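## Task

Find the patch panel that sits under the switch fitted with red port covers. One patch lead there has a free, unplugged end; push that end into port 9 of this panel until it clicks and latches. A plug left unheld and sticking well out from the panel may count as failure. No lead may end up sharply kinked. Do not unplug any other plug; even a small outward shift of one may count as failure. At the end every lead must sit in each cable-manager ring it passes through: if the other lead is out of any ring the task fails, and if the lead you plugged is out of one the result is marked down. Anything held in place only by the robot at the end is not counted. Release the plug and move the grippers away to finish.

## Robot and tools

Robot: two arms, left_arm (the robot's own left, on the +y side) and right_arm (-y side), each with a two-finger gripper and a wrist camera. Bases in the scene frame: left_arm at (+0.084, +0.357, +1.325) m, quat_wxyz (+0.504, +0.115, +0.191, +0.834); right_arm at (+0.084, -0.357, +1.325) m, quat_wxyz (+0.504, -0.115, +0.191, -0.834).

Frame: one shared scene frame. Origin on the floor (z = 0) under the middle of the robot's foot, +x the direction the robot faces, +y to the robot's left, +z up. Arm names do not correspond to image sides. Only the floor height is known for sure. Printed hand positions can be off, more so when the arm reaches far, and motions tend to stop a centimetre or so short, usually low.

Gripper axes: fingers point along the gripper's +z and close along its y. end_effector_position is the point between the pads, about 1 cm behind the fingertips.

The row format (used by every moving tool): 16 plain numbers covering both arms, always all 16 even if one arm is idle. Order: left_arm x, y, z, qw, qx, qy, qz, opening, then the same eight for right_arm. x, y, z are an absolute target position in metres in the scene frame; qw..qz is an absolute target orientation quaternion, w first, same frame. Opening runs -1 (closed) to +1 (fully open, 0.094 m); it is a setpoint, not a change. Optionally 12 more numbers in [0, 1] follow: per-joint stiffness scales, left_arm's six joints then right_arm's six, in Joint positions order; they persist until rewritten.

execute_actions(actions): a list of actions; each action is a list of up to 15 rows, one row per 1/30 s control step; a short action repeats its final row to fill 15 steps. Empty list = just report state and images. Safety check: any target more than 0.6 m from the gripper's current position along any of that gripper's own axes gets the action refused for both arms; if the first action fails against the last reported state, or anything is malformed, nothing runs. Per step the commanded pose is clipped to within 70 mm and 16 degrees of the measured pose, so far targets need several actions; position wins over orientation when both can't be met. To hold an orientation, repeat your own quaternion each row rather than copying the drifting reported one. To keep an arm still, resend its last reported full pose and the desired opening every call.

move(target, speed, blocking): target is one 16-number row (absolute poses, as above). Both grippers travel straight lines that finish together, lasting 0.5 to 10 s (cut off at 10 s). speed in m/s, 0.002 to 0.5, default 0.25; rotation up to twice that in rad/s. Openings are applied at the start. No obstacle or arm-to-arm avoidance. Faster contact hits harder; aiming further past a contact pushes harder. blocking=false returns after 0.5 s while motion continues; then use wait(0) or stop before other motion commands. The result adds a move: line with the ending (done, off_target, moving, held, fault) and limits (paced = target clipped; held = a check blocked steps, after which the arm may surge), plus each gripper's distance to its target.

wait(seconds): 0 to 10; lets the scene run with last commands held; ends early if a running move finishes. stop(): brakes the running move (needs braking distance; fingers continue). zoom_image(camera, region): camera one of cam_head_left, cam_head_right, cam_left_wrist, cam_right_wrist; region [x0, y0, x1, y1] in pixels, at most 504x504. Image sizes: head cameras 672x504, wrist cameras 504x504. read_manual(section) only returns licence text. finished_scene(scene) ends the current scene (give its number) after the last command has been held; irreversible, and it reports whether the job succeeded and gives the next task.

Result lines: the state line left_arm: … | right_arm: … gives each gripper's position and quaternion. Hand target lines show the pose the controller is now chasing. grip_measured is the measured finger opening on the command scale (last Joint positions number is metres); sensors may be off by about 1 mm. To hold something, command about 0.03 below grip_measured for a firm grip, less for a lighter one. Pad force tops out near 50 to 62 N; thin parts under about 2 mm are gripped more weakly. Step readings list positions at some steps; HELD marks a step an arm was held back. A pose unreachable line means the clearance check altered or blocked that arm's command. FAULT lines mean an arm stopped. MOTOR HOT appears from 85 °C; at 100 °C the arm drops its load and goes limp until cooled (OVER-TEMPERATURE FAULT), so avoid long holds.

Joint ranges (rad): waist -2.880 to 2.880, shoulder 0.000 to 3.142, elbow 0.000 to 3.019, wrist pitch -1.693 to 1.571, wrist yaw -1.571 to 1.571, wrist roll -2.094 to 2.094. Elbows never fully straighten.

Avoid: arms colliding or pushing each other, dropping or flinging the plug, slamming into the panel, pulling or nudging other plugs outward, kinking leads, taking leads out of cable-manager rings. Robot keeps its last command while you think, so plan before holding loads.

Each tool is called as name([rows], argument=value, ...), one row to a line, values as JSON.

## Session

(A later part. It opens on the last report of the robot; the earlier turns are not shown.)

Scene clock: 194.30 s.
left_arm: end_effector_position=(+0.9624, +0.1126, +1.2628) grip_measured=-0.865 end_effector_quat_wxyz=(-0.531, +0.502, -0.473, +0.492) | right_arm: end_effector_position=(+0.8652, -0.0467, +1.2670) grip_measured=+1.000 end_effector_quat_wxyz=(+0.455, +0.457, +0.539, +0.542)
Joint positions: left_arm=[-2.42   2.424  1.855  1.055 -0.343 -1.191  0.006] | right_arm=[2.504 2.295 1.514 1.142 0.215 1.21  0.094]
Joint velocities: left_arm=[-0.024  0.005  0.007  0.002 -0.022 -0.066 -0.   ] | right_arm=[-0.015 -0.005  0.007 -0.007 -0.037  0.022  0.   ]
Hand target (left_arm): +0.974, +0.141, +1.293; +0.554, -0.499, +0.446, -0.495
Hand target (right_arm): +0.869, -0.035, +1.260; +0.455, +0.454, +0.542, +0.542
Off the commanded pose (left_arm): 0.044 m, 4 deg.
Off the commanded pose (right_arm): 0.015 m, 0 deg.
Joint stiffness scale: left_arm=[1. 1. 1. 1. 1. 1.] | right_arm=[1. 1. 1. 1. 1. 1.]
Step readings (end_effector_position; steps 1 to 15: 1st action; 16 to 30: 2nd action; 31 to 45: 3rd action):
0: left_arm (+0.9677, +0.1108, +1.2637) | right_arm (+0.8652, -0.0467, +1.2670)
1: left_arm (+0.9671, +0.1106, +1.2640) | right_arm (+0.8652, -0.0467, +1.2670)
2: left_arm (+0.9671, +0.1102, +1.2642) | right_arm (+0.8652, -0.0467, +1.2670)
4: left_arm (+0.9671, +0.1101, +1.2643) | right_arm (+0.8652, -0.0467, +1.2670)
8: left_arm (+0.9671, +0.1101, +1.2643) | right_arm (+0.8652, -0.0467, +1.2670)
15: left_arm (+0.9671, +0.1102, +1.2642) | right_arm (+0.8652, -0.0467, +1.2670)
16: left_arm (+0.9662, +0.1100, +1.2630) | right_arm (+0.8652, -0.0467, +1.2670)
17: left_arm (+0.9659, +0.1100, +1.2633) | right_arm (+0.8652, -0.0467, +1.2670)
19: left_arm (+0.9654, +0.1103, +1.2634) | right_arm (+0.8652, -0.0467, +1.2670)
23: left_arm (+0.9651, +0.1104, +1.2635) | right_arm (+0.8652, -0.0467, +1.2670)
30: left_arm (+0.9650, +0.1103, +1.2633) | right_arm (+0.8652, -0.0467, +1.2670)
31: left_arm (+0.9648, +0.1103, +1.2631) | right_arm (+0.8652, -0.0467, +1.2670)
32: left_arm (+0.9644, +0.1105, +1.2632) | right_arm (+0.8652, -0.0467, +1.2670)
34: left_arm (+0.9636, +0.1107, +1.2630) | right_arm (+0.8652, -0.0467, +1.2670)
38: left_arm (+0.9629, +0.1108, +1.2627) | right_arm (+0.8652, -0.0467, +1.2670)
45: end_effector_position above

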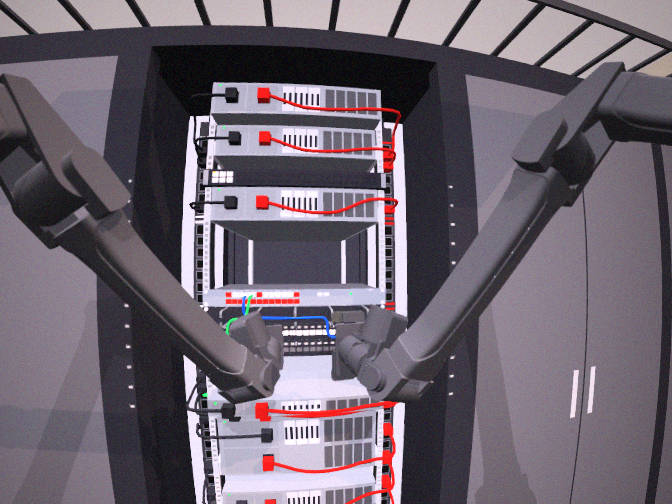

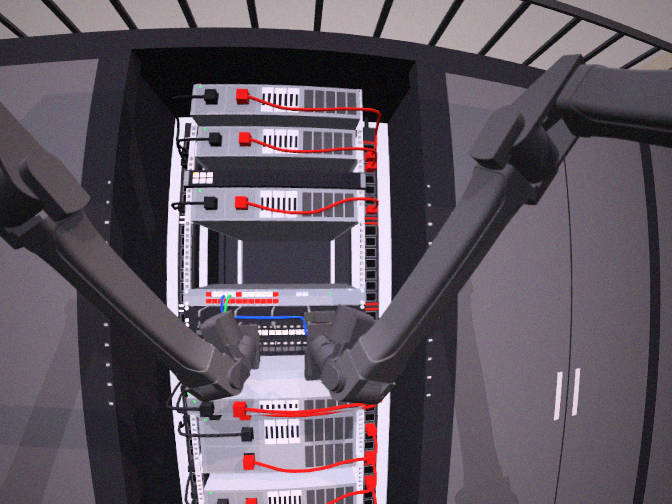

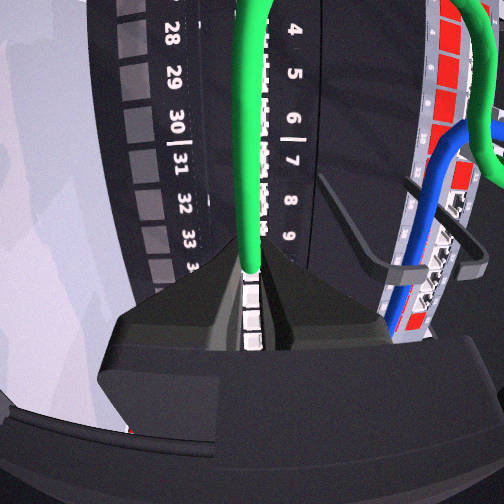

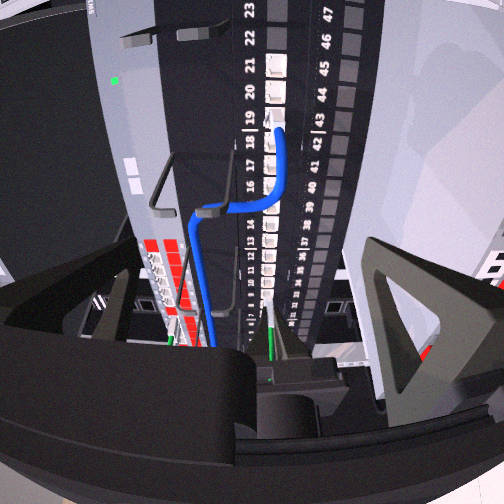

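execute_actions([
  [[0.965,0.135,1.294,0.5651,-0.5087,0.4345,-0.4827,-0.89,0.87,-0.035,1.26,0.4545,0.4545,0.5415,0.5415,1]],
  [[0.965,0.095,1.294,0.5775,-0.5199,0.4211,-0.4677,-0.89,0.87,-0.035,1.26,0.4545,0.4545,0.5415,0.5415,1]],
  [[0.965,0.095,1.294,0.5775,-0.5199,0.4211,-0.4677,-0.89,0.87,-0.035,1.26,0.4545,0.4545,0.5415,0.5415,1]],
])

Scene clock: 196.43 s.
left_arm: end_effector_position=(+0.9565, +0.1009, +1.2689) grip_measured=-0.865 end_effector_quat_wxyz=(-0.564, +0.526, -0.448, +0.452) | right_arm: end_effector_position=(+0.8652, -0.0467, +1.2670) grip_measured=+1.000 end_effector_quat_wxyz=(+0.455, +0.457, +0.539, +0.542)
Joint positions: left_arm=[-2.464  2.46   1.911  1.094 -0.496 -1.119  0.006] | right_arm=[2.504 2.295 1.514 1.142 0.215 1.21  0.094]
Joint velocities: left_arm=[ 0.024 -0.005 -0.007  0.002  0.007 -0.022  0.001] | right_arm=[ 0.005 -0.005 -0.002 -0.017 -0.037 -0.007  0.   ]
Hand target (left_arm): +0.964, +0.096, +1.294; +0.577, -0.521, +0.421, -0.468
Hand target (right_arm): +0.869, -0.035, +1.260; +0.455, +0.454, +0.542, +0.542
Off the commanded pose (left_arm): 0.027 m, 4 deg.
Off the commanded pose (right_arm): 0.015 m, 0 deg.
Joint stiffness scale: left_arm=[1. 1. 1. 1. 1. 1.] | right_arm=[1. 1. 1. 1. 1. 1.]
Step readings (end_effector_position; steps 1 to 15: 1st action; 16 to 30: 2nd action; 31 to 45: 3rd action):
0: left_arm (+0.9624, +0.1128, +1.2633) | right_arm (+0.8652, -0.0467, +1.2670)
1: left_arm (+0.9621, +0.1172, +1.2626) | right_arm (+0.8652, -0.0467, +1.2670)
2: left_arm (+0.9615, +0.1211, +1.2631) | right_arm (+0.8652, -0.0467, +1.2670)
4: left_arm (+0.9609, +0.1241, +1.2650) | right_arm (+0.8652, -0.0467, +1.2670)
8: left_arm (+0.9607, +0.1249, +1.2665) | right_arm (+0.8652, -0.0467, +1.2670)
15: left_arm (+0.9607, +0.1250, +1.2667) | right_arm (+0.8652, -0.0467, +1.2670)
16: left_arm (+0.9602, +0.1288, +1.2656) | right_arm (+0.8652, -0.0467, +1.2670)
17: left_arm (+0.9611, +0.1320, +1.2653) | right_arm (+0.8652, -0.0467, +1.2670)
19: left_arm (+0.9627, +0.1284, +1.2673) | right_arm (+0.8652, -0.0467, +1.2670)
23: left_arm (+0.9606, +0.1133, +1.2700) | right_arm (+0.8652, -0.0467, +1.2670)
30: left_arm (+0.9565, +0.1008, +1.2690) | right_arm (+0.8652, -0.0467, +1.2670)
31: left_arm (+0.9565, +0.1008, +1.2690) | right_arm (+0.8652, -0.0467, +1.2670)
32: left_arm (+0.9565, +0.1009, +1.2689) | right_arm (+0.8652, -0.0467, +1.2670)
34: left_arm (+0.9565, +0.1009, +1.2689) | right_arm (+0.8652, -0.0467, +1.2670)
38: left_arm (+0.9565, +0.1009, +1.2689) | right_arm (+0.8652, -0.0467, +1.2670)
45: end_effector_position above

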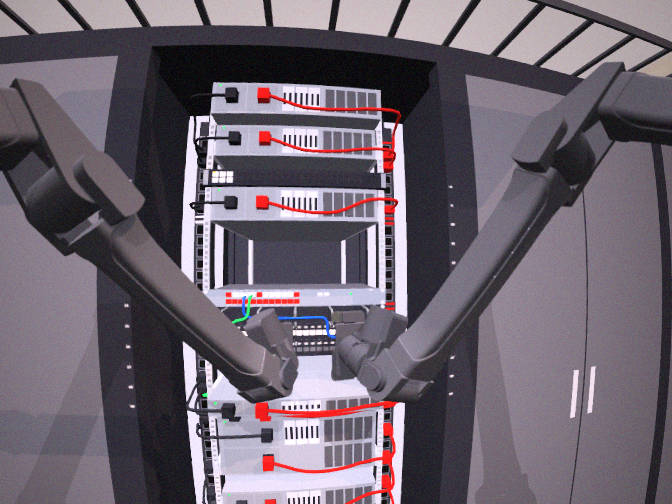

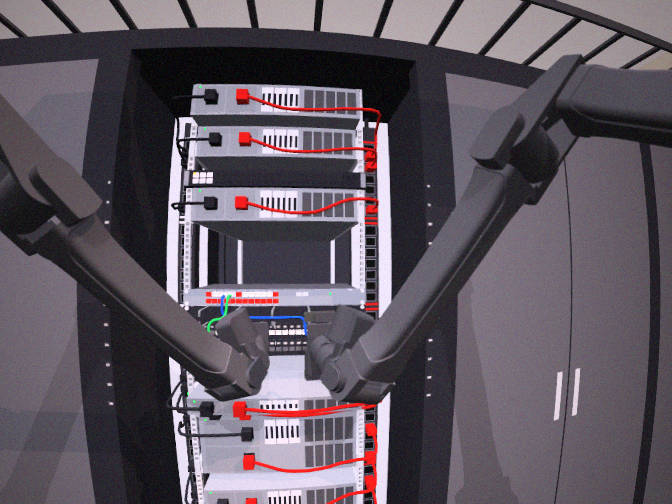

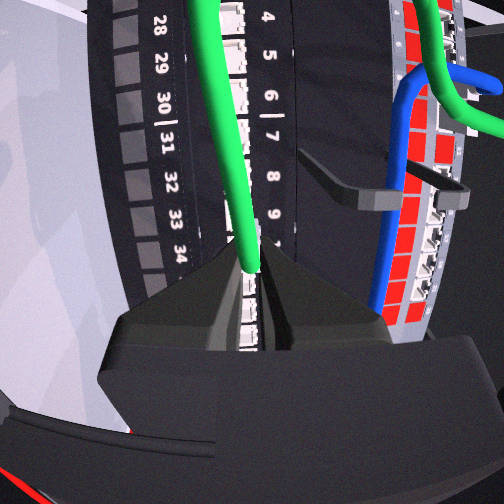

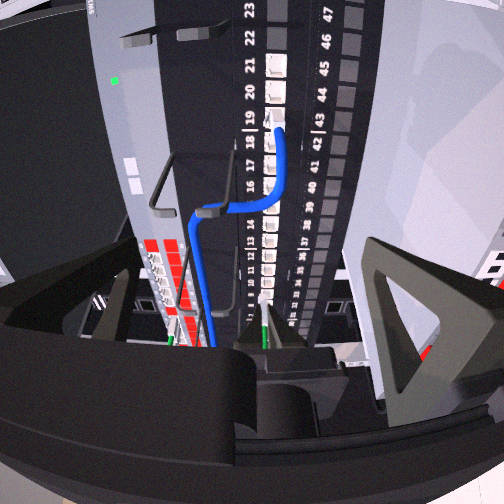

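execute_actions([
  [[0.968,0.115,1.291,0.5775,-0.5199,0.4211,-0.4677,-0.89,0.87,-0.035,1.26,0.4545,0.4545,0.5415,0.5415,1]],
  [[0.970,0.126,1.289,0.5775,-0.5199,0.4211,-0.4677,-0.89,0.87,-0.035,1.26,0.4545,0.4545,0.5415,0.5415,1]],
  [[0.972,0.129,1.289,0.5775,-0.5199,0.4211,-0.4677,-0.89,0.87,-0.035,1.26,0.4545,0.4545,0.5415,0.5415,1]],
])

zoom_image(camera="cam_right_wrist", region=[235,260,305,330])

Scene clock: 198.17 s.
left_arm: end_effector_position=(+0.9592, +0.1029, +1.2689) grip_measured=-0.865 end_effector_quat_wxyz=(-0.561, +0.519, -0.449, +0.463) | right_arm: end_effector_position=(+0.8652, -0.0467, +1.2670) grip_measured=+1.000 end_effector_quat_wxyz=(+0.455, +0.457, +0.539, +0.542)
Joint positions: left_arm=[-2.455  2.46   1.911  1.095 -0.463 -1.131  0.006] | right_arm=[2.504 2.295 1.514 1.142 0.215 1.21  0.094]
Joint velocities: left_arm=[ 0.005 -0.005 -0.022 -0.002  0.051 -0.007 -0.   ] | right_arm=[ 0.005 -0.024 -0.007  0.002 -0.022  0.051  0.   ]
Hand target (left_arm): +0.971, +0.129, +1.289; +0.577, -0.520, +0.421, -0.468
Hand target (right_arm): +0.869, -0.035, +1.260; +0.455, +0.454, +0.542, +0.542
Off the commanded pose (left_arm): 0.035 m, 4 deg.
Off the commanded pose (right_arm): 0.015 m, 0 deg.
Joint stiffness scale: left_arm=[1. 1. 1. 1. 1. 1.] | right_arm=[1. 1. 1. 1. 1. 1.]
Step readings (end_effector_position; steps 1 to 15: 1st action; 16 to 30: 2nd action; 31 to 45: 3rd action):
0: left_arm (+0.9565, +0.1009, +1.2689) | right_arm (+0.8652, -0.0467, +1.2670)
1: left_arm (+0.9567, +0.0997, +1.2696) | right_arm (+0.8652, -0.0467, +1.2670)
2: left_arm (+0.9569, +0.0988, +1.2700) | right_arm (+0.8652, -0.0467, +1.2670)
4: left_arm (+0.9569, +0.0982, +1.2702) | right_arm (+0.8652, -0.0467, +1.2670)
8: left_arm (+0.9570, +0.0982, +1.2702) | right_arm (+0.8652, -0.0467, +1.2670)
15: left_arm (+0.9570, +0.0982, +1.2702) | right_arm (+0.8652, -0.0467, +1.2670)
16: left_arm (+0.9573, +0.0980, +1.2704) | right_arm (+0.8652, -0.0467, +1.2670)
17: left_arm (+0.9573, +0.0973, +1.2707) | right_arm (+0.8652, -0.0467, +1.2670)
19: left_arm (+0.9577, +0.0979, +1.2706) | right_arm (+0.8652, -0.0467, +1.2670)
23: left_arm (+0.9581, +0.0994, +1.2700) | right_arm (+0.8652, -0.0467, +1.2670)
30: left_arm (+0.9584, +0.1007, +1.2696) | right_arm (+0.8652, -0.0467, +1.2670)
31: left_arm (+0.9585, +0.1004, +1.2697) | right_arm (+0.8652, -0.0467, +1.2670)
32: left_arm (+0.9585, +0.1001, +1.2698) | right_arm (+0.8652, -0.0467, +1.2670)
34: left_arm (+0.9587, +0.1007, +1.2697) | right_arm (+0.8652, -0.0467, +1.2670)
38: left_arm (+0.9590, +0.1019, +1.2692) | right_arm (+0.8652, -0.0467, +1.2670)
45: end_effector_position above

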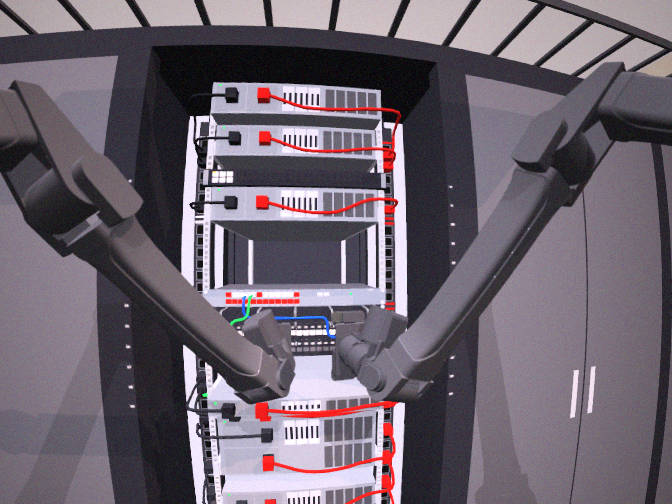

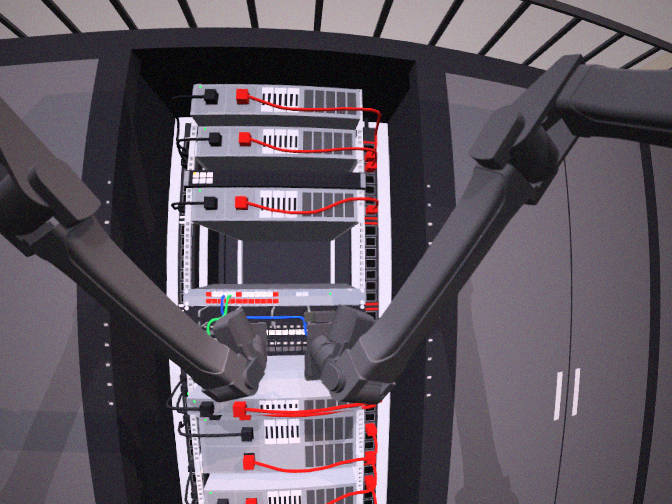

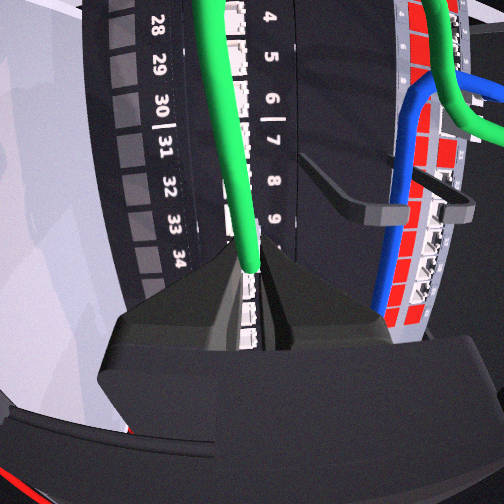

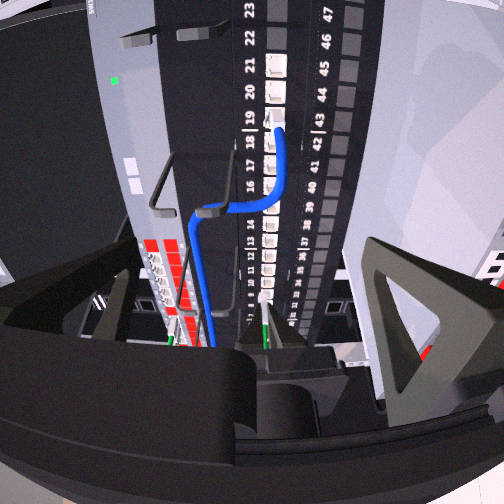

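Region (235, 260, 305, 330) of cam_right_wrist's 504x504 image, scaled by 7.200, with more detail than that image has.

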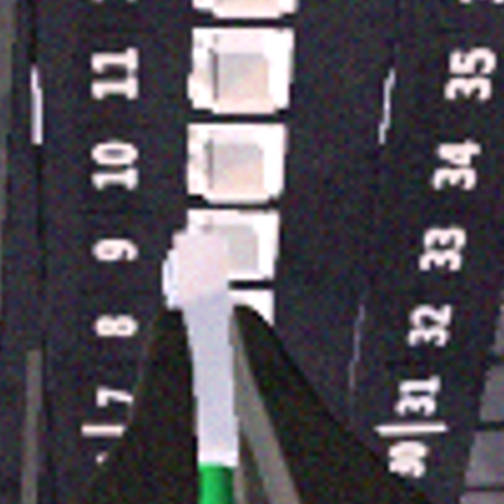

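execute_actions([
  [[0.974,0.130,1.287,0.5775,-0.5199,0.4211,-0.4677,-0.89,0.87,-0.035,1.26,0.4545,0.4545,0.5415,0.5415,1]],
  [[0.976,0.131,1.2855,0.5775,-0.5199,0.4211,-0.4677,-0.89,0.87,-0.035,1.26,0.4545,0.4545,0.5415,0.5415,1]],
])

zoom_image(camera="cam_right_wrist", region=[235,260,305,330])

Scene clock: 199.33 s.
left_arm: end_effector_position=(+0.9605, +0.1065, +1.2678) grip_measured=-0.865 end_effector_quat_wxyz=(-0.561, +0.519, -0.448, +0.463) | right_arm: end_effector_position=(+0.8652, -0.0467, +1.2670) grip_measured=+1.000 end_effector_quat_wxyz=(+0.455, +0.457, +0.539, +0.542)
Joint positions: left_arm=[-2.45   2.46   1.911  1.095 -0.458 -1.134  0.006] | right_arm=[2.504 2.295 1.514 1.142 0.215 1.21  0.094]
Joint velocities: left_arm=[-0.015 -0.005 -0.002  0.007 -0.007 -0.037  0.001] | right_arm=[ 0.015 -0.005 -0.017 -0.002  0.066 -0.066  0.   ]
Hand target (left_arm): +0.975, +0.131, +1.286; +0.577, -0.520, +0.421, -0.468
Hand target (right_arm): +0.869, -0.035, +1.260; +0.455, +0.454, +0.542, +0.542
Off the commanded pose (left_arm): 0.034 m, 4 deg.
Off the commanded pose (right_arm): 0.015 m, 0 deg.
Joint stiffness scale: left_arm=[1. 1. 1. 1. 1. 1.] | right_arm=[1. 1. 1. 1. 1. 1.]
Step readings (end_effector_position; steps 1 to 15: 1st action; 16 to 30: 2nd action):
0: left_arm (+0.9592, +0.1029, +1.2689) | right_arm (+0.8652, -0.0467, +1.2670)
1: left_arm (+0.9594, +0.1030, +1.2689) | right_arm (+0.8652, -0.0467, +1.2670)
2: left_arm (+0.9594, +0.1028, +1.2690) | right_arm (+0.8652, -0.0467, +1.2670)
4: left_arm (+0.9595, +0.1031, +1.2689) | right_arm (+0.8652, -0.0467, +1.2670)
8: left_arm (+0.9597, +0.1040, +1.2686) | right_arm (+0.8652, -0.0467, +1.2670)
15: left_arm (+0.9600, +0.1049, +1.2683) | right_arm (+0.8652, -0.0467, +1.2670)
16: left_arm (+0.9600, +0.1048, +1.2683) | right_arm (+0.8652, -0.0467, +1.2670)
17: left_arm (+0.9600, +0.1047, +1.2684) | right_arm (+0.8652, -0.0467, +1.2670)
19: left_arm (+0.9601, +0.1049, +1.2683) | right_arm (+0.8652, -0.0467, +1.2670)
23: left_arm (+0.9603, +0.1059, +1.2680) | right_arm (+0.8652, -0.0467, +1.2670)
30: end_effector_position above

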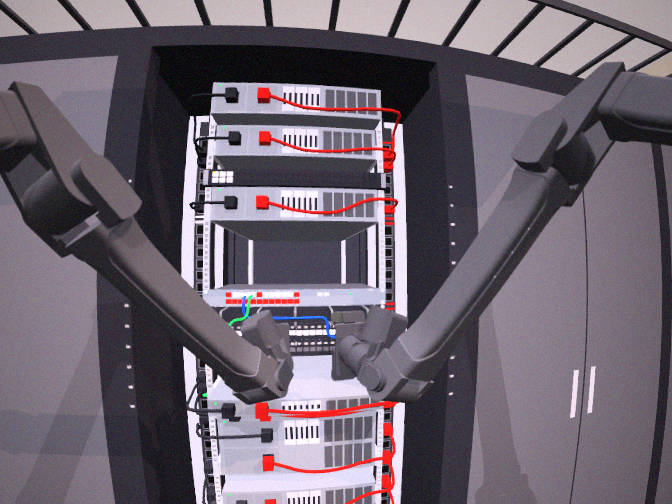

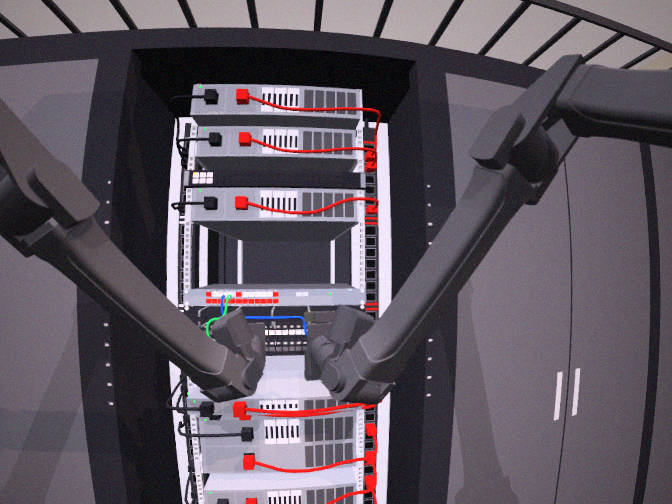

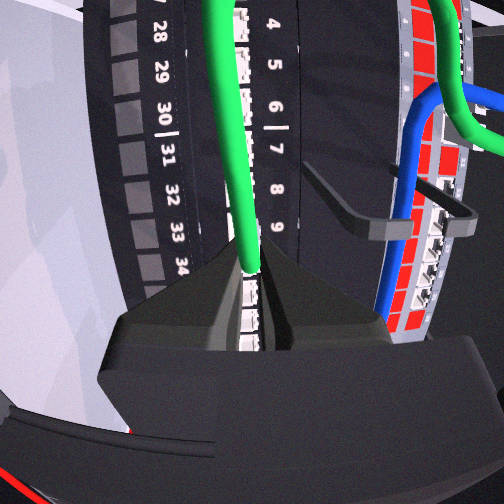

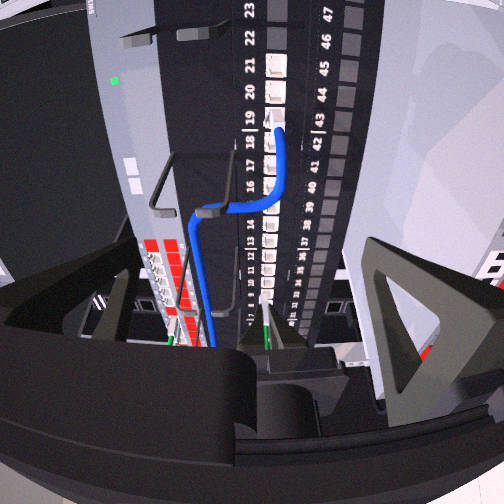

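Region (235, 260, 305, 330) of cam_right_wrist's 504x504 image, scaled by 7.200, with more detail than that image has.

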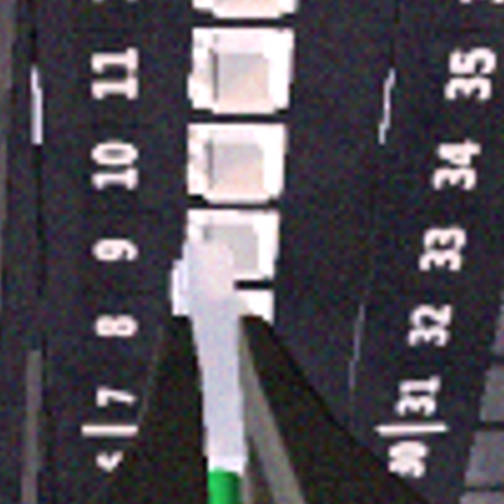

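execute_actions([
  [[0.978,0.128,1.284,0.5775,-0.5199,0.4211,-0.4677,-0.89,0.87,-0.035,1.26,0.4545,0.4545,0.5415,0.5415,1]],
  [[0.980,0.128,1.2825,0.5775,-0.5199,0.4211,-0.4677,-0.89,0.87,-0.035,1.26,0.4545,0.4545,0.5415,0.5415,1]],
])

zoom_image(camera="cam_right_wrist", region=[235,260,305,330])

Scene clock: 200.57 s.
left_arm: end_effector_position=(+0.9621, +0.1069, +1.2705) grip_measured=-0.865 end_effector_quat_wxyz=(-0.563, +0.519, -0.446, +0.464) | right_arm: end_effector_position=(+0.8652, -0.0467, +1.2670) grip_measured=+1.000 end_effector_quat_wxyz=(+0.455, +0.457, +0.539, +0.542)
Joint positions: left_arm=[-2.45   2.46   1.917  1.095 -0.458 -1.134  0.006] | right_arm=[2.504 2.295 1.514 1.142 0.215 1.21  0.094]
Joint velocities: left_arm=[-0.005 -0.005 -0.002 -0.002 -0.095  0.007 -0.   ] | right_arm=[-0.034 -0.005 -0.002 -0.002  0.081 -0.066  0.   ]
Hand target (left_arm): +0.978, +0.129, +1.283; +0.577, -0.520, +0.421, -0.468
Hand target (right_arm): +0.869, -0.035, +1.260; +0.455, +0.454, +0.542, +0.542
Off the commanded pose (left_arm): 0.030 m, 3 deg.
Off the commanded pose (right_arm): 0.015 m, 0 deg.
Joint stiffness scale: left_arm=[1. 1. 1. 1. 1. 1.] | right_arm=[1. 1. 1. 1. 1. 1.]
Step readings (end_effector_position; steps 1 to 15: 1st action; 16 to 30: 2nd action):
0: left_arm (+0.9605, +0.1065, +1.2678) | right_arm (+0.8652, -0.0467, +1.2670)
1: left_arm (+0.9605, +0.1065, +1.2678) | right_arm (+0.8652, -0.0467, +1.2670)
2: left_arm (+0.9605, +0.1065, +1.2678) | right_arm (+0.8652, -0.0467, +1.2670)
4: left_arm (+0.9605, +0.1065, +1.2678) | right_arm (+0.8652, -0.0467, +1.2670)
8: left_arm (+0.9605, +0.1065, +1.2678) | right_arm (+0.8652, -0.0467, +1.2670)
15: left_arm (+0.9605, +0.1065, +1.2678) | right_arm (+0.8652, -0.0467, +1.2670)
16: left_arm (+0.9606, +0.1065, +1.2680) | right_arm (+0.8652, -0.0467, +1.2670)
17: left_arm (+0.9608, +0.1066, +1.2683) | right_arm (+0.8652, -0.0467, +1.2670)
19: left_arm (+0.9612, +0.1067, +1.2690) | right_arm (+0.8652, -0.0467, +1.2670)
23: left_arm (+0.9620, +0.1069, +1.2703) | right_arm (+0.8652, -0.0467, +1.2670)
30: end_effector_position above

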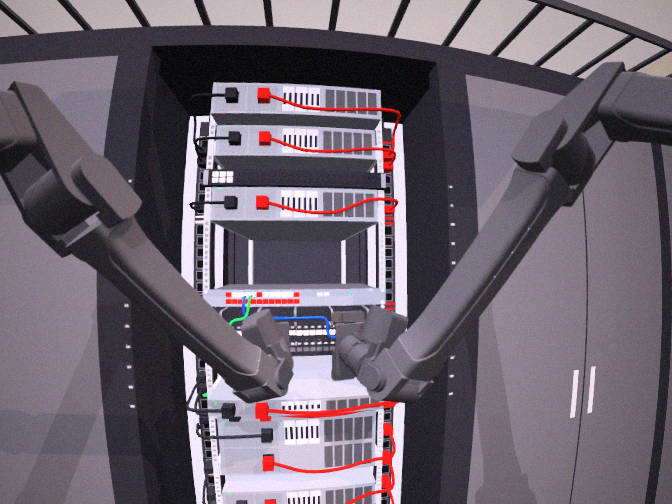

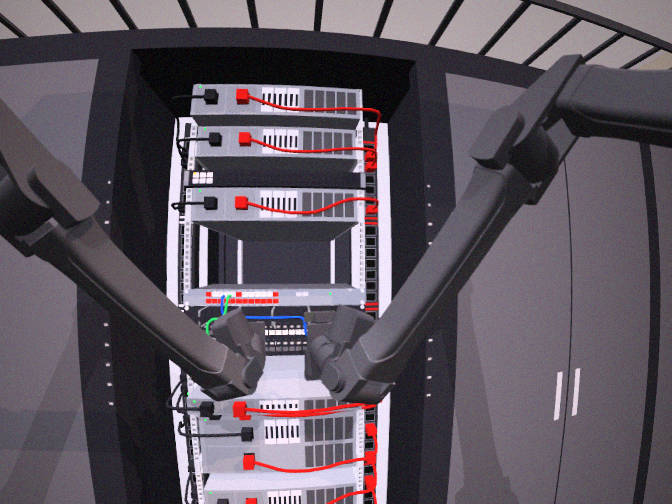

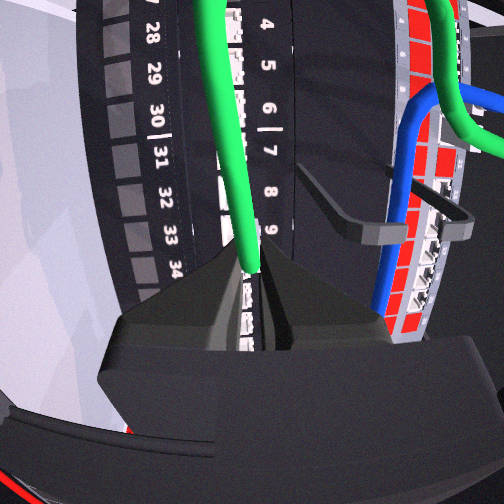

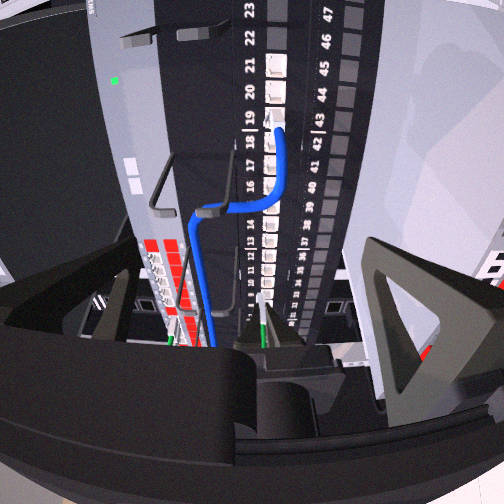

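Region (235, 260, 305, 330) of cam_right_wrist's 504x504 image, scaled by 7.200, with more detail than that image has.

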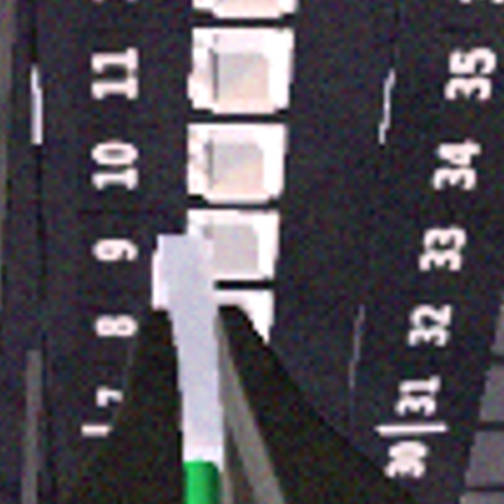

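execute_actions([
  [[0.980,0.128,1.281,0.5775,-0.5199,0.4211,-0.4677,-0.89,0.87,-0.035,1.26,0.4545,0.4545,0.5415,0.5415,1]],
  [[0.980,0.128,1.2795,0.5775,-0.5199,0.4211,-0.4677,-0.89,0.87,-0.035,1.26,0.4545,0.4545,0.5415,0.5415,1]],
  [[0.980,0.128,1.278,0.5775,-0.5199,0.4211,-0.4677,-0.89,0.87,-0.035,1.26,0.4545,0.4545,0.5415,0.5415,1]],
])

zoom_image(camera="cam_right_wrist", region=[235,260,305,330])

Scene clock: 202.27 s.
left_arm: end_effector_position=(+0.9629, +0.1070, +1.2690) grip_measured=-0.865 end_effector_quat_wxyz=(-0.563, +0.519, -0.445, +0.465) | right_arm: end_effector_position=(+0.8652, -0.0467, +1.2670) grip_measured=+1.000 end_effector_quat_wxyz=(+0.455, +0.457, +0.539, +0.542)
Joint positions: left_arm=[-2.449  2.465  1.923  1.095 -0.457 -1.135  0.006] | right_arm=[2.504 2.295 1.514 1.142 0.215 1.21  0.094]
Joint velocities: left_arm=[ 0.015 -0.005  0.002 -0.002  0.007  0.022 -0.   ] | right_arm=[-0.005 -0.005  0.007  0.012 -0.007 -0.022  0.   ]
Hand target (left_arm): +0.978, +0.129, +1.278; +0.577, -0.520, +0.422, -0.468
Hand target (right_arm): +0.869, -0.035, +1.260; +0.455, +0.454, +0.542, +0.542
Off the commanded pose (left_arm): 0.029 m, 3 deg.
Off the commanded pose (right_arm): 0.015 m, 0 deg.
Joint stiffness scale: left_arm=[1. 1. 1. 1. 1. 1.] | right_arm=[1. 1. 1. 1. 1. 1.]
Step readings (end_effector_position; steps 1 to 15: 1st action; 16 to 30: 2nd action; 31 to 45: 3rd action):
0: left_arm (+0.9621, +0.1069, +1.2705) | right_arm (+0.8652, -0.0467, +1.2670)
1: left_arm (+0.9621, +0.1069, +1.2705) | right_arm (+0.8652, -0.0467, +1.2670)
2: left_arm (+0.9621, +0.1069, +1.2705) | right_arm (+0.8652, -0.0467, +1.2670)
4: left_arm (+0.9622, +0.1069, +1.2705) | right_arm (+0.8652, -0.0467, +1.2670)
8: left_arm (+0.9622, +0.1069, +1.2705) | right_arm (+0.8652, -0.0467, +1.2670)
15: left_arm (+0.9622, +0.1069, +1.2705) | right_arm (+0.8652, -0.0467, +1.2670)
16: left_arm (+0.9622, +0.1069, +1.2705) | right_arm (+0.8652, -0.0467, +1.2670)
17: left_arm (+0.9623, +0.1068, +1.2706) | right_arm (+0.8652, -0.0467, +1.2670)
19: left_arm (+0.9626, +0.1067, +1.2708) | right_arm (+0.8652, -0.0467, +1.2670)
23: left_arm (+0.9628, +0.1067, +1.2711) | right_arm (+0.8652, -0.0467, +1.2670)
30: left_arm (+0.9629, +0.1068, +1.2712) | right_arm (+0.8652, -0.0467, +1.2670)
31: left_arm (+0.9628, +0.1067, +1.2709) | right_arm (+0.8652, -0.0467, +1.2670)
32: left_arm (+0.9629, +0.1066, +1.2708) | right_arm (+0.8652, -0.0467, +1.2670)
34: left_arm (+0.9629, +0.1065, +1.2705) | right_arm (+0.8652, -0.0467, +1.2670)
38: left_arm (+0.9628, +0.1066, +1.2697) | right_arm (+0.8652, -0.0467, +1.2670)
45: end_effector_position above

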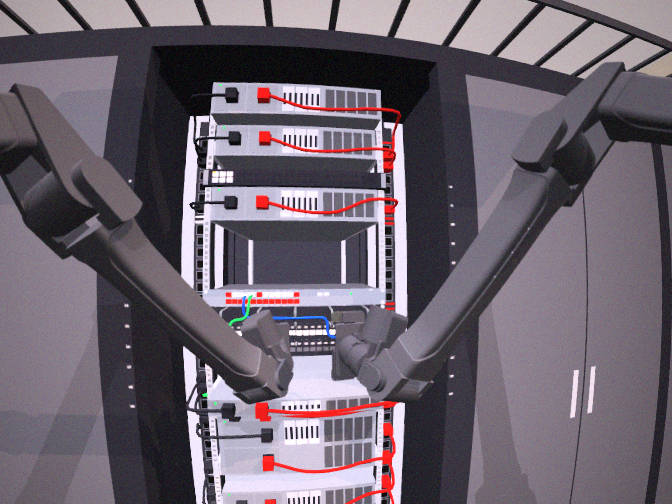

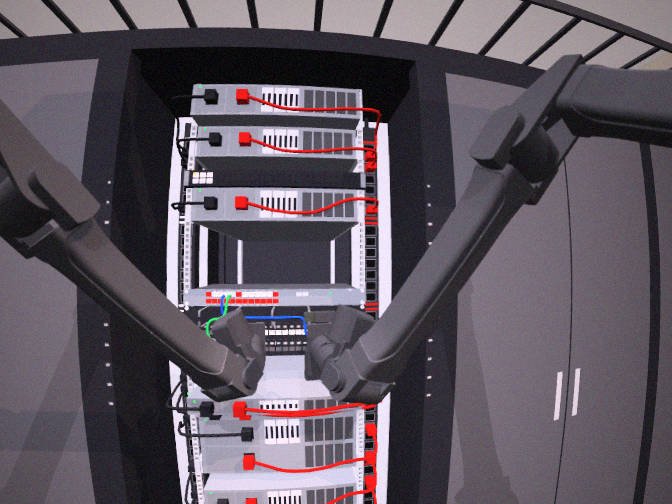

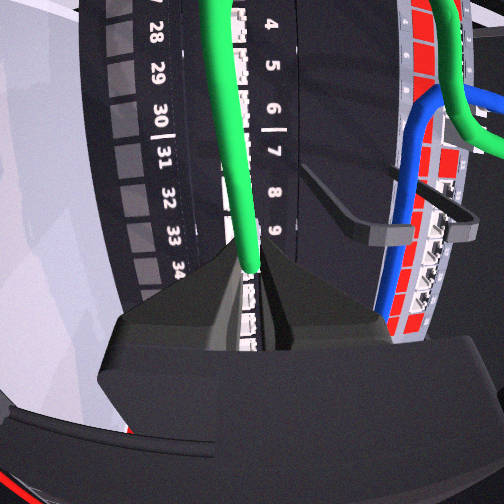

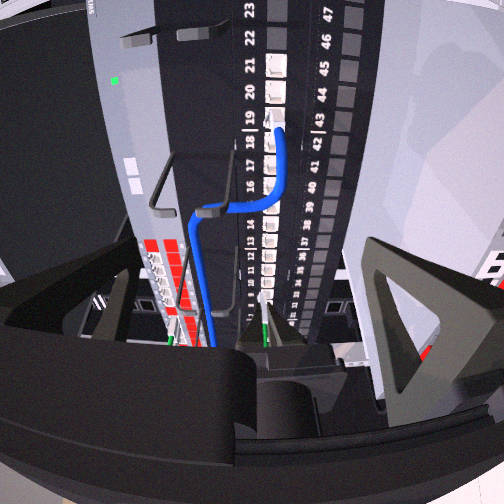

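Region (235, 260, 305, 330) of cam_right_wrist's 504x504 image, scaled by 7.200, with more detail than that image has.

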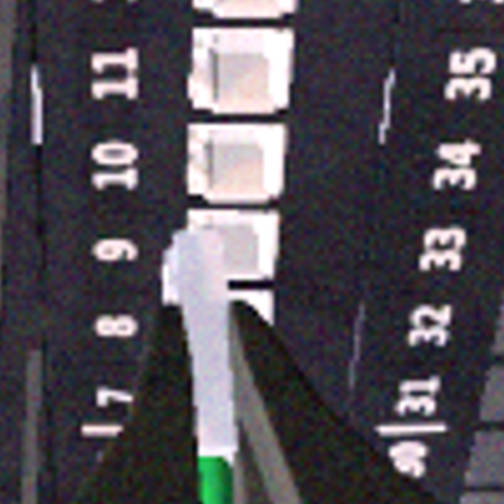

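Now all moving. Lower 4.5 mm more, slight x pull-back.

execute_actions([
  [[0.9795,0.127,1.2765,0.5775,-0.5199,0.4211,-0.4677,-0.89,0.87,-0.035,1.26,0.4545,0.4545,0.5415,0.5415,1]],
  [[0.979,0.127,1.275,0.5775,-0.5199,0.4211,-0.4677,-0.89,0.87,-0.035,1.26,0.4545,0.4545,0.5415,0.5415,1]],
  [[0.979,0.127,1.274,0.5775,-0.5199,0.4211,-0.4677,-0.89,0.87,-0.035,1.26,0.4545,0.4545,0.5415,0.5415,1]],
])

zoom_image(camera="cam_right_wrist", region=[235,260,305,330])

Scene clock: 204.00 s.
left_arm: end_effector_position=(+0.9620, +0.1056, +1.2646) grip_measured=-0.865 end_effector_quat_wxyz=(-0.562, +0.519, -0.447, +0.464) | right_arm: end_effector_position=(+0.8652, -0.0467, +1.2670) grip_measured=+1.000 end_effector_quat_wxyz=(+0.455, +0.457, +0.539, +0.542)
Joint positions: left_arm=[-2.449  2.472  1.926  1.095 -0.456 -1.135  0.006] | right_arm=[2.504 2.295 1.514 1.142 0.215 1.21  0.094]
Joint velocities: left_arm=[-0.005 -0.005 -0.012 -0.007  0.037  0.022 -0.   ] | right_arm=[ 0.015 -0.005 -0.002 -0.007 -0.007 -0.007  0.   ]
Hand target (left_arm): +0.977, +0.128, +1.275; +0.577, -0.520, +0.422, -0.468
Hand target (right_arm): +0.869, -0.035, +1.260; +0.455, +0.454, +0.542, +0.542
Off the commanded pose (left_arm): 0.029 m, 3 deg.
Off the commanded pose (right_arm): 0.015 m, 0 deg.
Joint stiffness scale: left_arm=[1. 1. 1. 1. 1. 1.] | right_arm=[1. 1. 1. 1. 1. 1.]
Step readings (end_effector_position; steps 1 to 15: 1st action; 16 to 30: 2nd action; 31 to 45: 3rd action):
0: left_arm (+0.9629, +0.1070, +1.2690) | right_arm (+0.8652, -0.0467, +1.2670)
1: left_arm (+0.9629, +0.1070, +1.2689) | right_arm (+0.8652, -0.0467, +1.2670)
2: left_arm (+0.9629, +0.1069, +1.2688) | right_arm (+0.8652, -0.0467, +1.2670)
4: left_arm (+0.9629, +0.1068, +1.2685) | right_arm (+0.8652, -0.0467, +1.2670)
8: left_arm (+0.9629, +0.1065, +1.2676) | right_arm (+0.8652, -0.0467, +1.2670)
15: left_arm (+0.9627, +0.1063, +1.2670) | right_arm (+0.8652, -0.0467, +1.2670)
16: left_arm (+0.9627, +0.1063, +1.2670) | right_arm (+0.8652, -0.0467, +1.2670)
17: left_arm (+0.9627, +0.1063, +1.2670) | right_arm (+0.8652, -0.0467, +1.2670)
19: left_arm (+0.9626, +0.1063, +1.2667) | right_arm (+0.8652, -0.0467, +1.2670)
23: left_arm (+0.9625, +0.1062, +1.2664) | right_arm (+0.8652, -0.0467, +1.2670)
30: left_arm (+0.9624, +0.1061, +1.2661) | right_arm (+0.8652, -0.0467, +1.2670)
31: left_arm (+0.9624, +0.1060, +1.2661) | right_arm (+0.8652, -0.0467, +1.2670)
32: left_arm (+0.9624, +0.1060, +1.2661) | right_arm (+0.8652, -0.0467, +1.2670)
34: left_arm (+0.9623, +0.1060, +1.2658) | right_arm (+0.8652, -0.0467, +1.2670)
38: left_arm (+0.9621, +0.1057, +1.2649) | right_arm (+0.8652, -0.0467, +1.2670)
45: end_effector_position above

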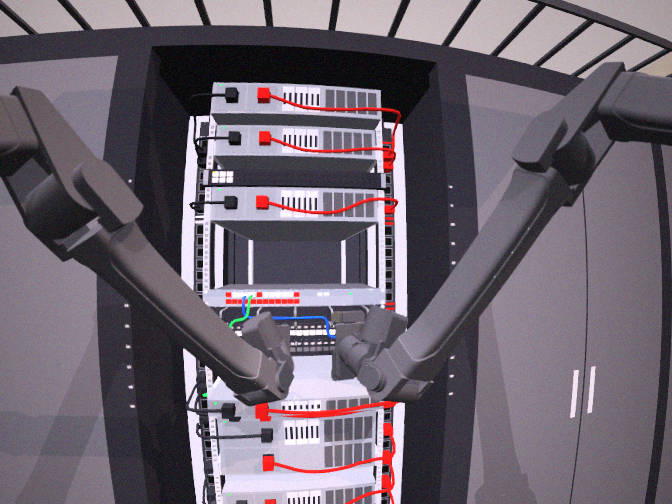

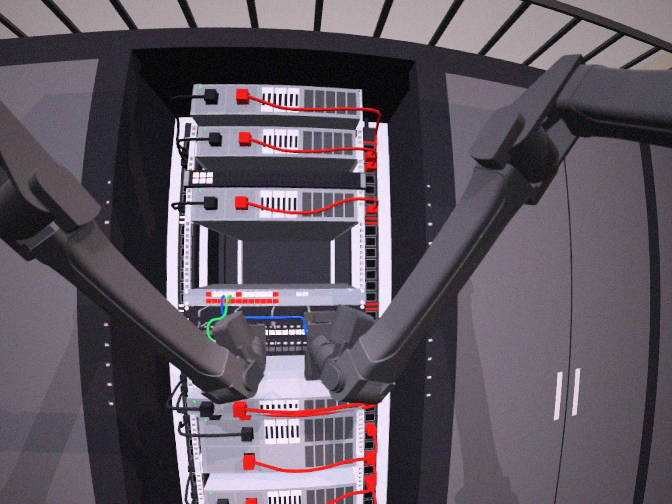

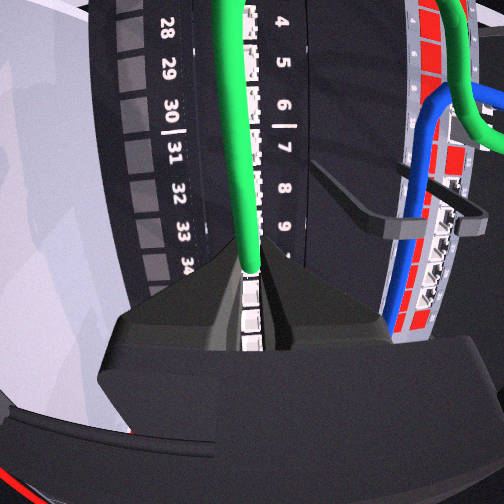

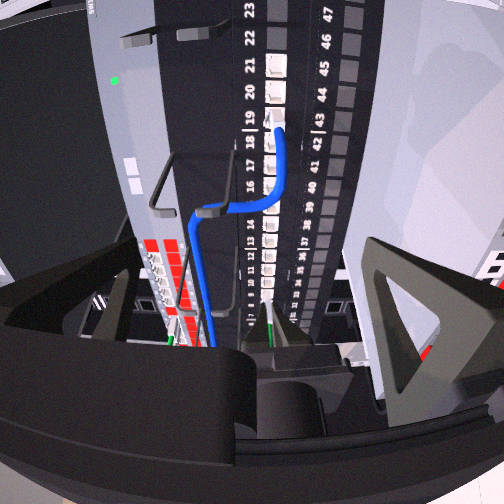

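Region (235, 260, 305, 330) of cam_right_wrist's 504x504 image, scaled by 7.200, with more detail than that image has.

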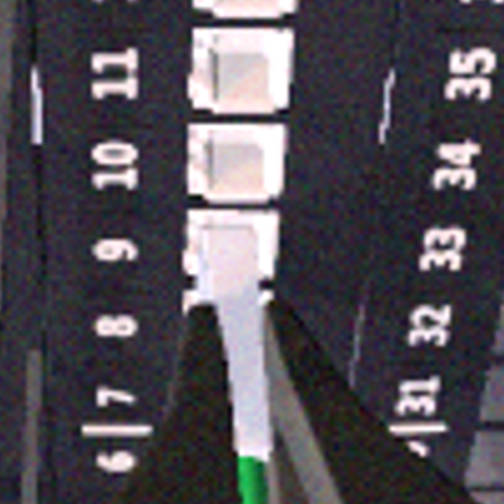

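execute_actions([
  [[0.980,0.129,1.274,0.5775,-0.5199,0.4211,-0.4677,-0.89,0.87,-0.035,1.26,0.4545,0.4545,0.5415,0.5415,1]],
  [[0.9815,0.130,1.274,0.5775,-0.5199,0.4211,-0.4677,-0.89,0.87,-0.035,1.26,0.4545,0.4545,0.5415,0.5415,1]],
  [[0.983,0.130,1.274,0.5775,-0.5199,0.4211,-0.4677,-0.89,0.87,-0.035,1.26,0.4545,0.4545,0.5415,0.5415,1]],
])

zoom_image(camera="cam_right_wrist", region=[235,260,305,330])

Scene clock: 205.73 s.
left_arm: end_effector_position=(+0.9639, +0.1072, +1.2638) grip_measured=-0.865 end_effector_quat_wxyz=(-0.562, +0.518, -0.445, +0.466) | right_arm: end_effector_position=(+0.8652, -0.0467, +1.2670) grip_measured=+1.000 end_effector_quat_wxyz=(+0.455, +0.457, +0.539, +0.542)
Joint positions: left_arm=[-2.445  2.477  1.935  1.095 -0.452 -1.138  0.006] | right_arm=[2.504 2.295 1.514 1.142 0.215 1.21  0.094]
Joint velocities: left_arm=[-0.024 -0.005 -0.007  0.007 -0.007 -0.007 -0.   ] | right_arm=[ 0.005 -0.005 -0.022 -0.002 -0.022  0.007  0.   ]
Hand target (left_arm): +0.980, +0.131, +1.275; +0.577, -0.520, +0.421, -0.468
Hand target (right_arm): +0.869, -0.035, +1.260; +0.455, +0.454, +0.542, +0.542
Off the commanded pose (left_arm): 0.031 m, 3 deg.
Off the commanded pose (right_arm): 0.015 m, 0 deg.
Joint stiffness scale: left_arm=[1. 1. 1. 1. 1. 1.] | right_arm=[1. 1. 1. 1. 1. 1.]
Step readings (end_effector_position; steps 1 to 15: 1st action; 16 to 30: 2nd action; 31 to 45: 3rd action):
0: left_arm (+0.9620, +0.1056, +1.2646) | right_arm (+0.8652, -0.0467, +1.2670)
1: left_arm (+0.9620, +0.1054, +1.2647) | right_arm (+0.8652, -0.0467, +1.2670)
2: left_arm (+0.9621, +0.1056, +1.2646) | right_arm (+0.8652, -0.0467, +1.2670)
4: left_arm (+0.9622, +0.1059, +1.2646) | right_arm (+0.8652, -0.0467, +1.2670)
8: left_arm (+0.9625, +0.1071, +1.2641) | right_arm (+0.8652, -0.0467, +1.2670)
15: left_arm (+0.9627, +0.1078, +1.2639) | right_arm (+0.8652, -0.0467, +1.2670)
16: left_arm (+0.9629, +0.1078, +1.2643) | right_arm (+0.8652, -0.0467, +1.2670)
17: left_arm (+0.9631, +0.1080, +1.2642) | right_arm (+0.8652, -0.0467, +1.2670)
19: left_arm (+0.9631, +0.1077, +1.2640) | right_arm (+0.8652, -0.0467, +1.2670)
23: left_arm (+0.9631, +0.1077, +1.2641) | right_arm (+0.8652, -0.0467, +1.2670)
30: left_arm (+0.9631, +0.1077, +1.2641) | right_arm (+0.8652, -0.0467, +1.2670)
31: left_arm (+0.9632, +0.1077, +1.2641) | right_arm (+0.8652, -0.0467, +1.2670)
32: left_arm (+0.9634, +0.1075, +1.2640) | right_arm (+0.8652, -0.0467, +1.2670)
34: left_arm (+0.9636, +0.1074, +1.2640) | right_arm (+0.8652, -0.0467, +1.2670)
38: left_arm (+0.9639, +0.1072, +1.2638) | right_arm (+0.8652, -0.0467, +1.2670)
45: end_effector_position above

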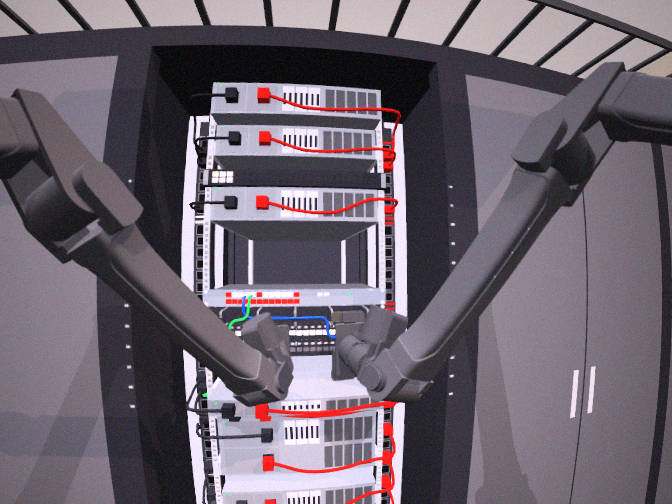

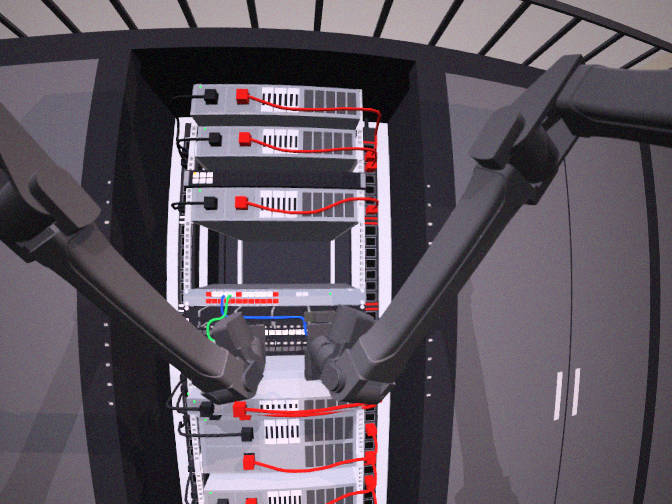

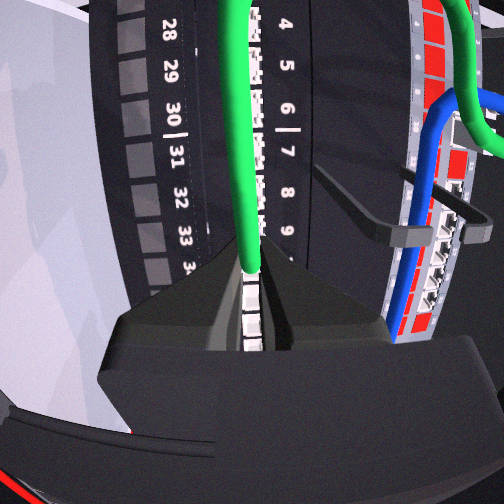

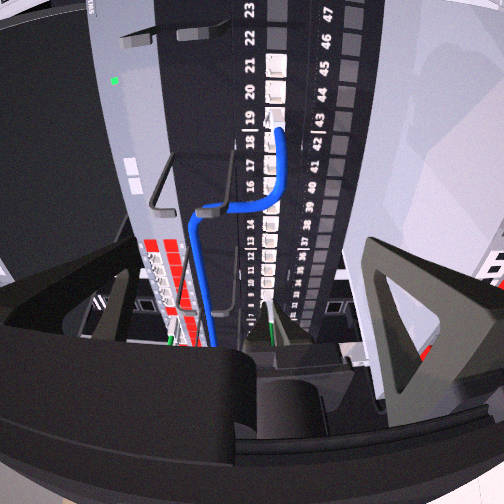

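Region (235, 260, 305, 330) of cam_right_wrist's 504x504 image, scaled by 7.200, with more detail than that image has.

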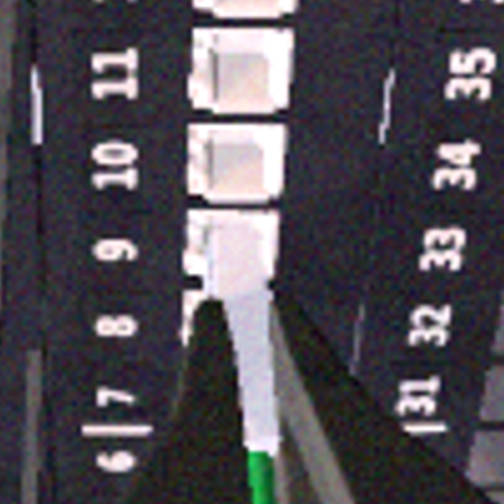

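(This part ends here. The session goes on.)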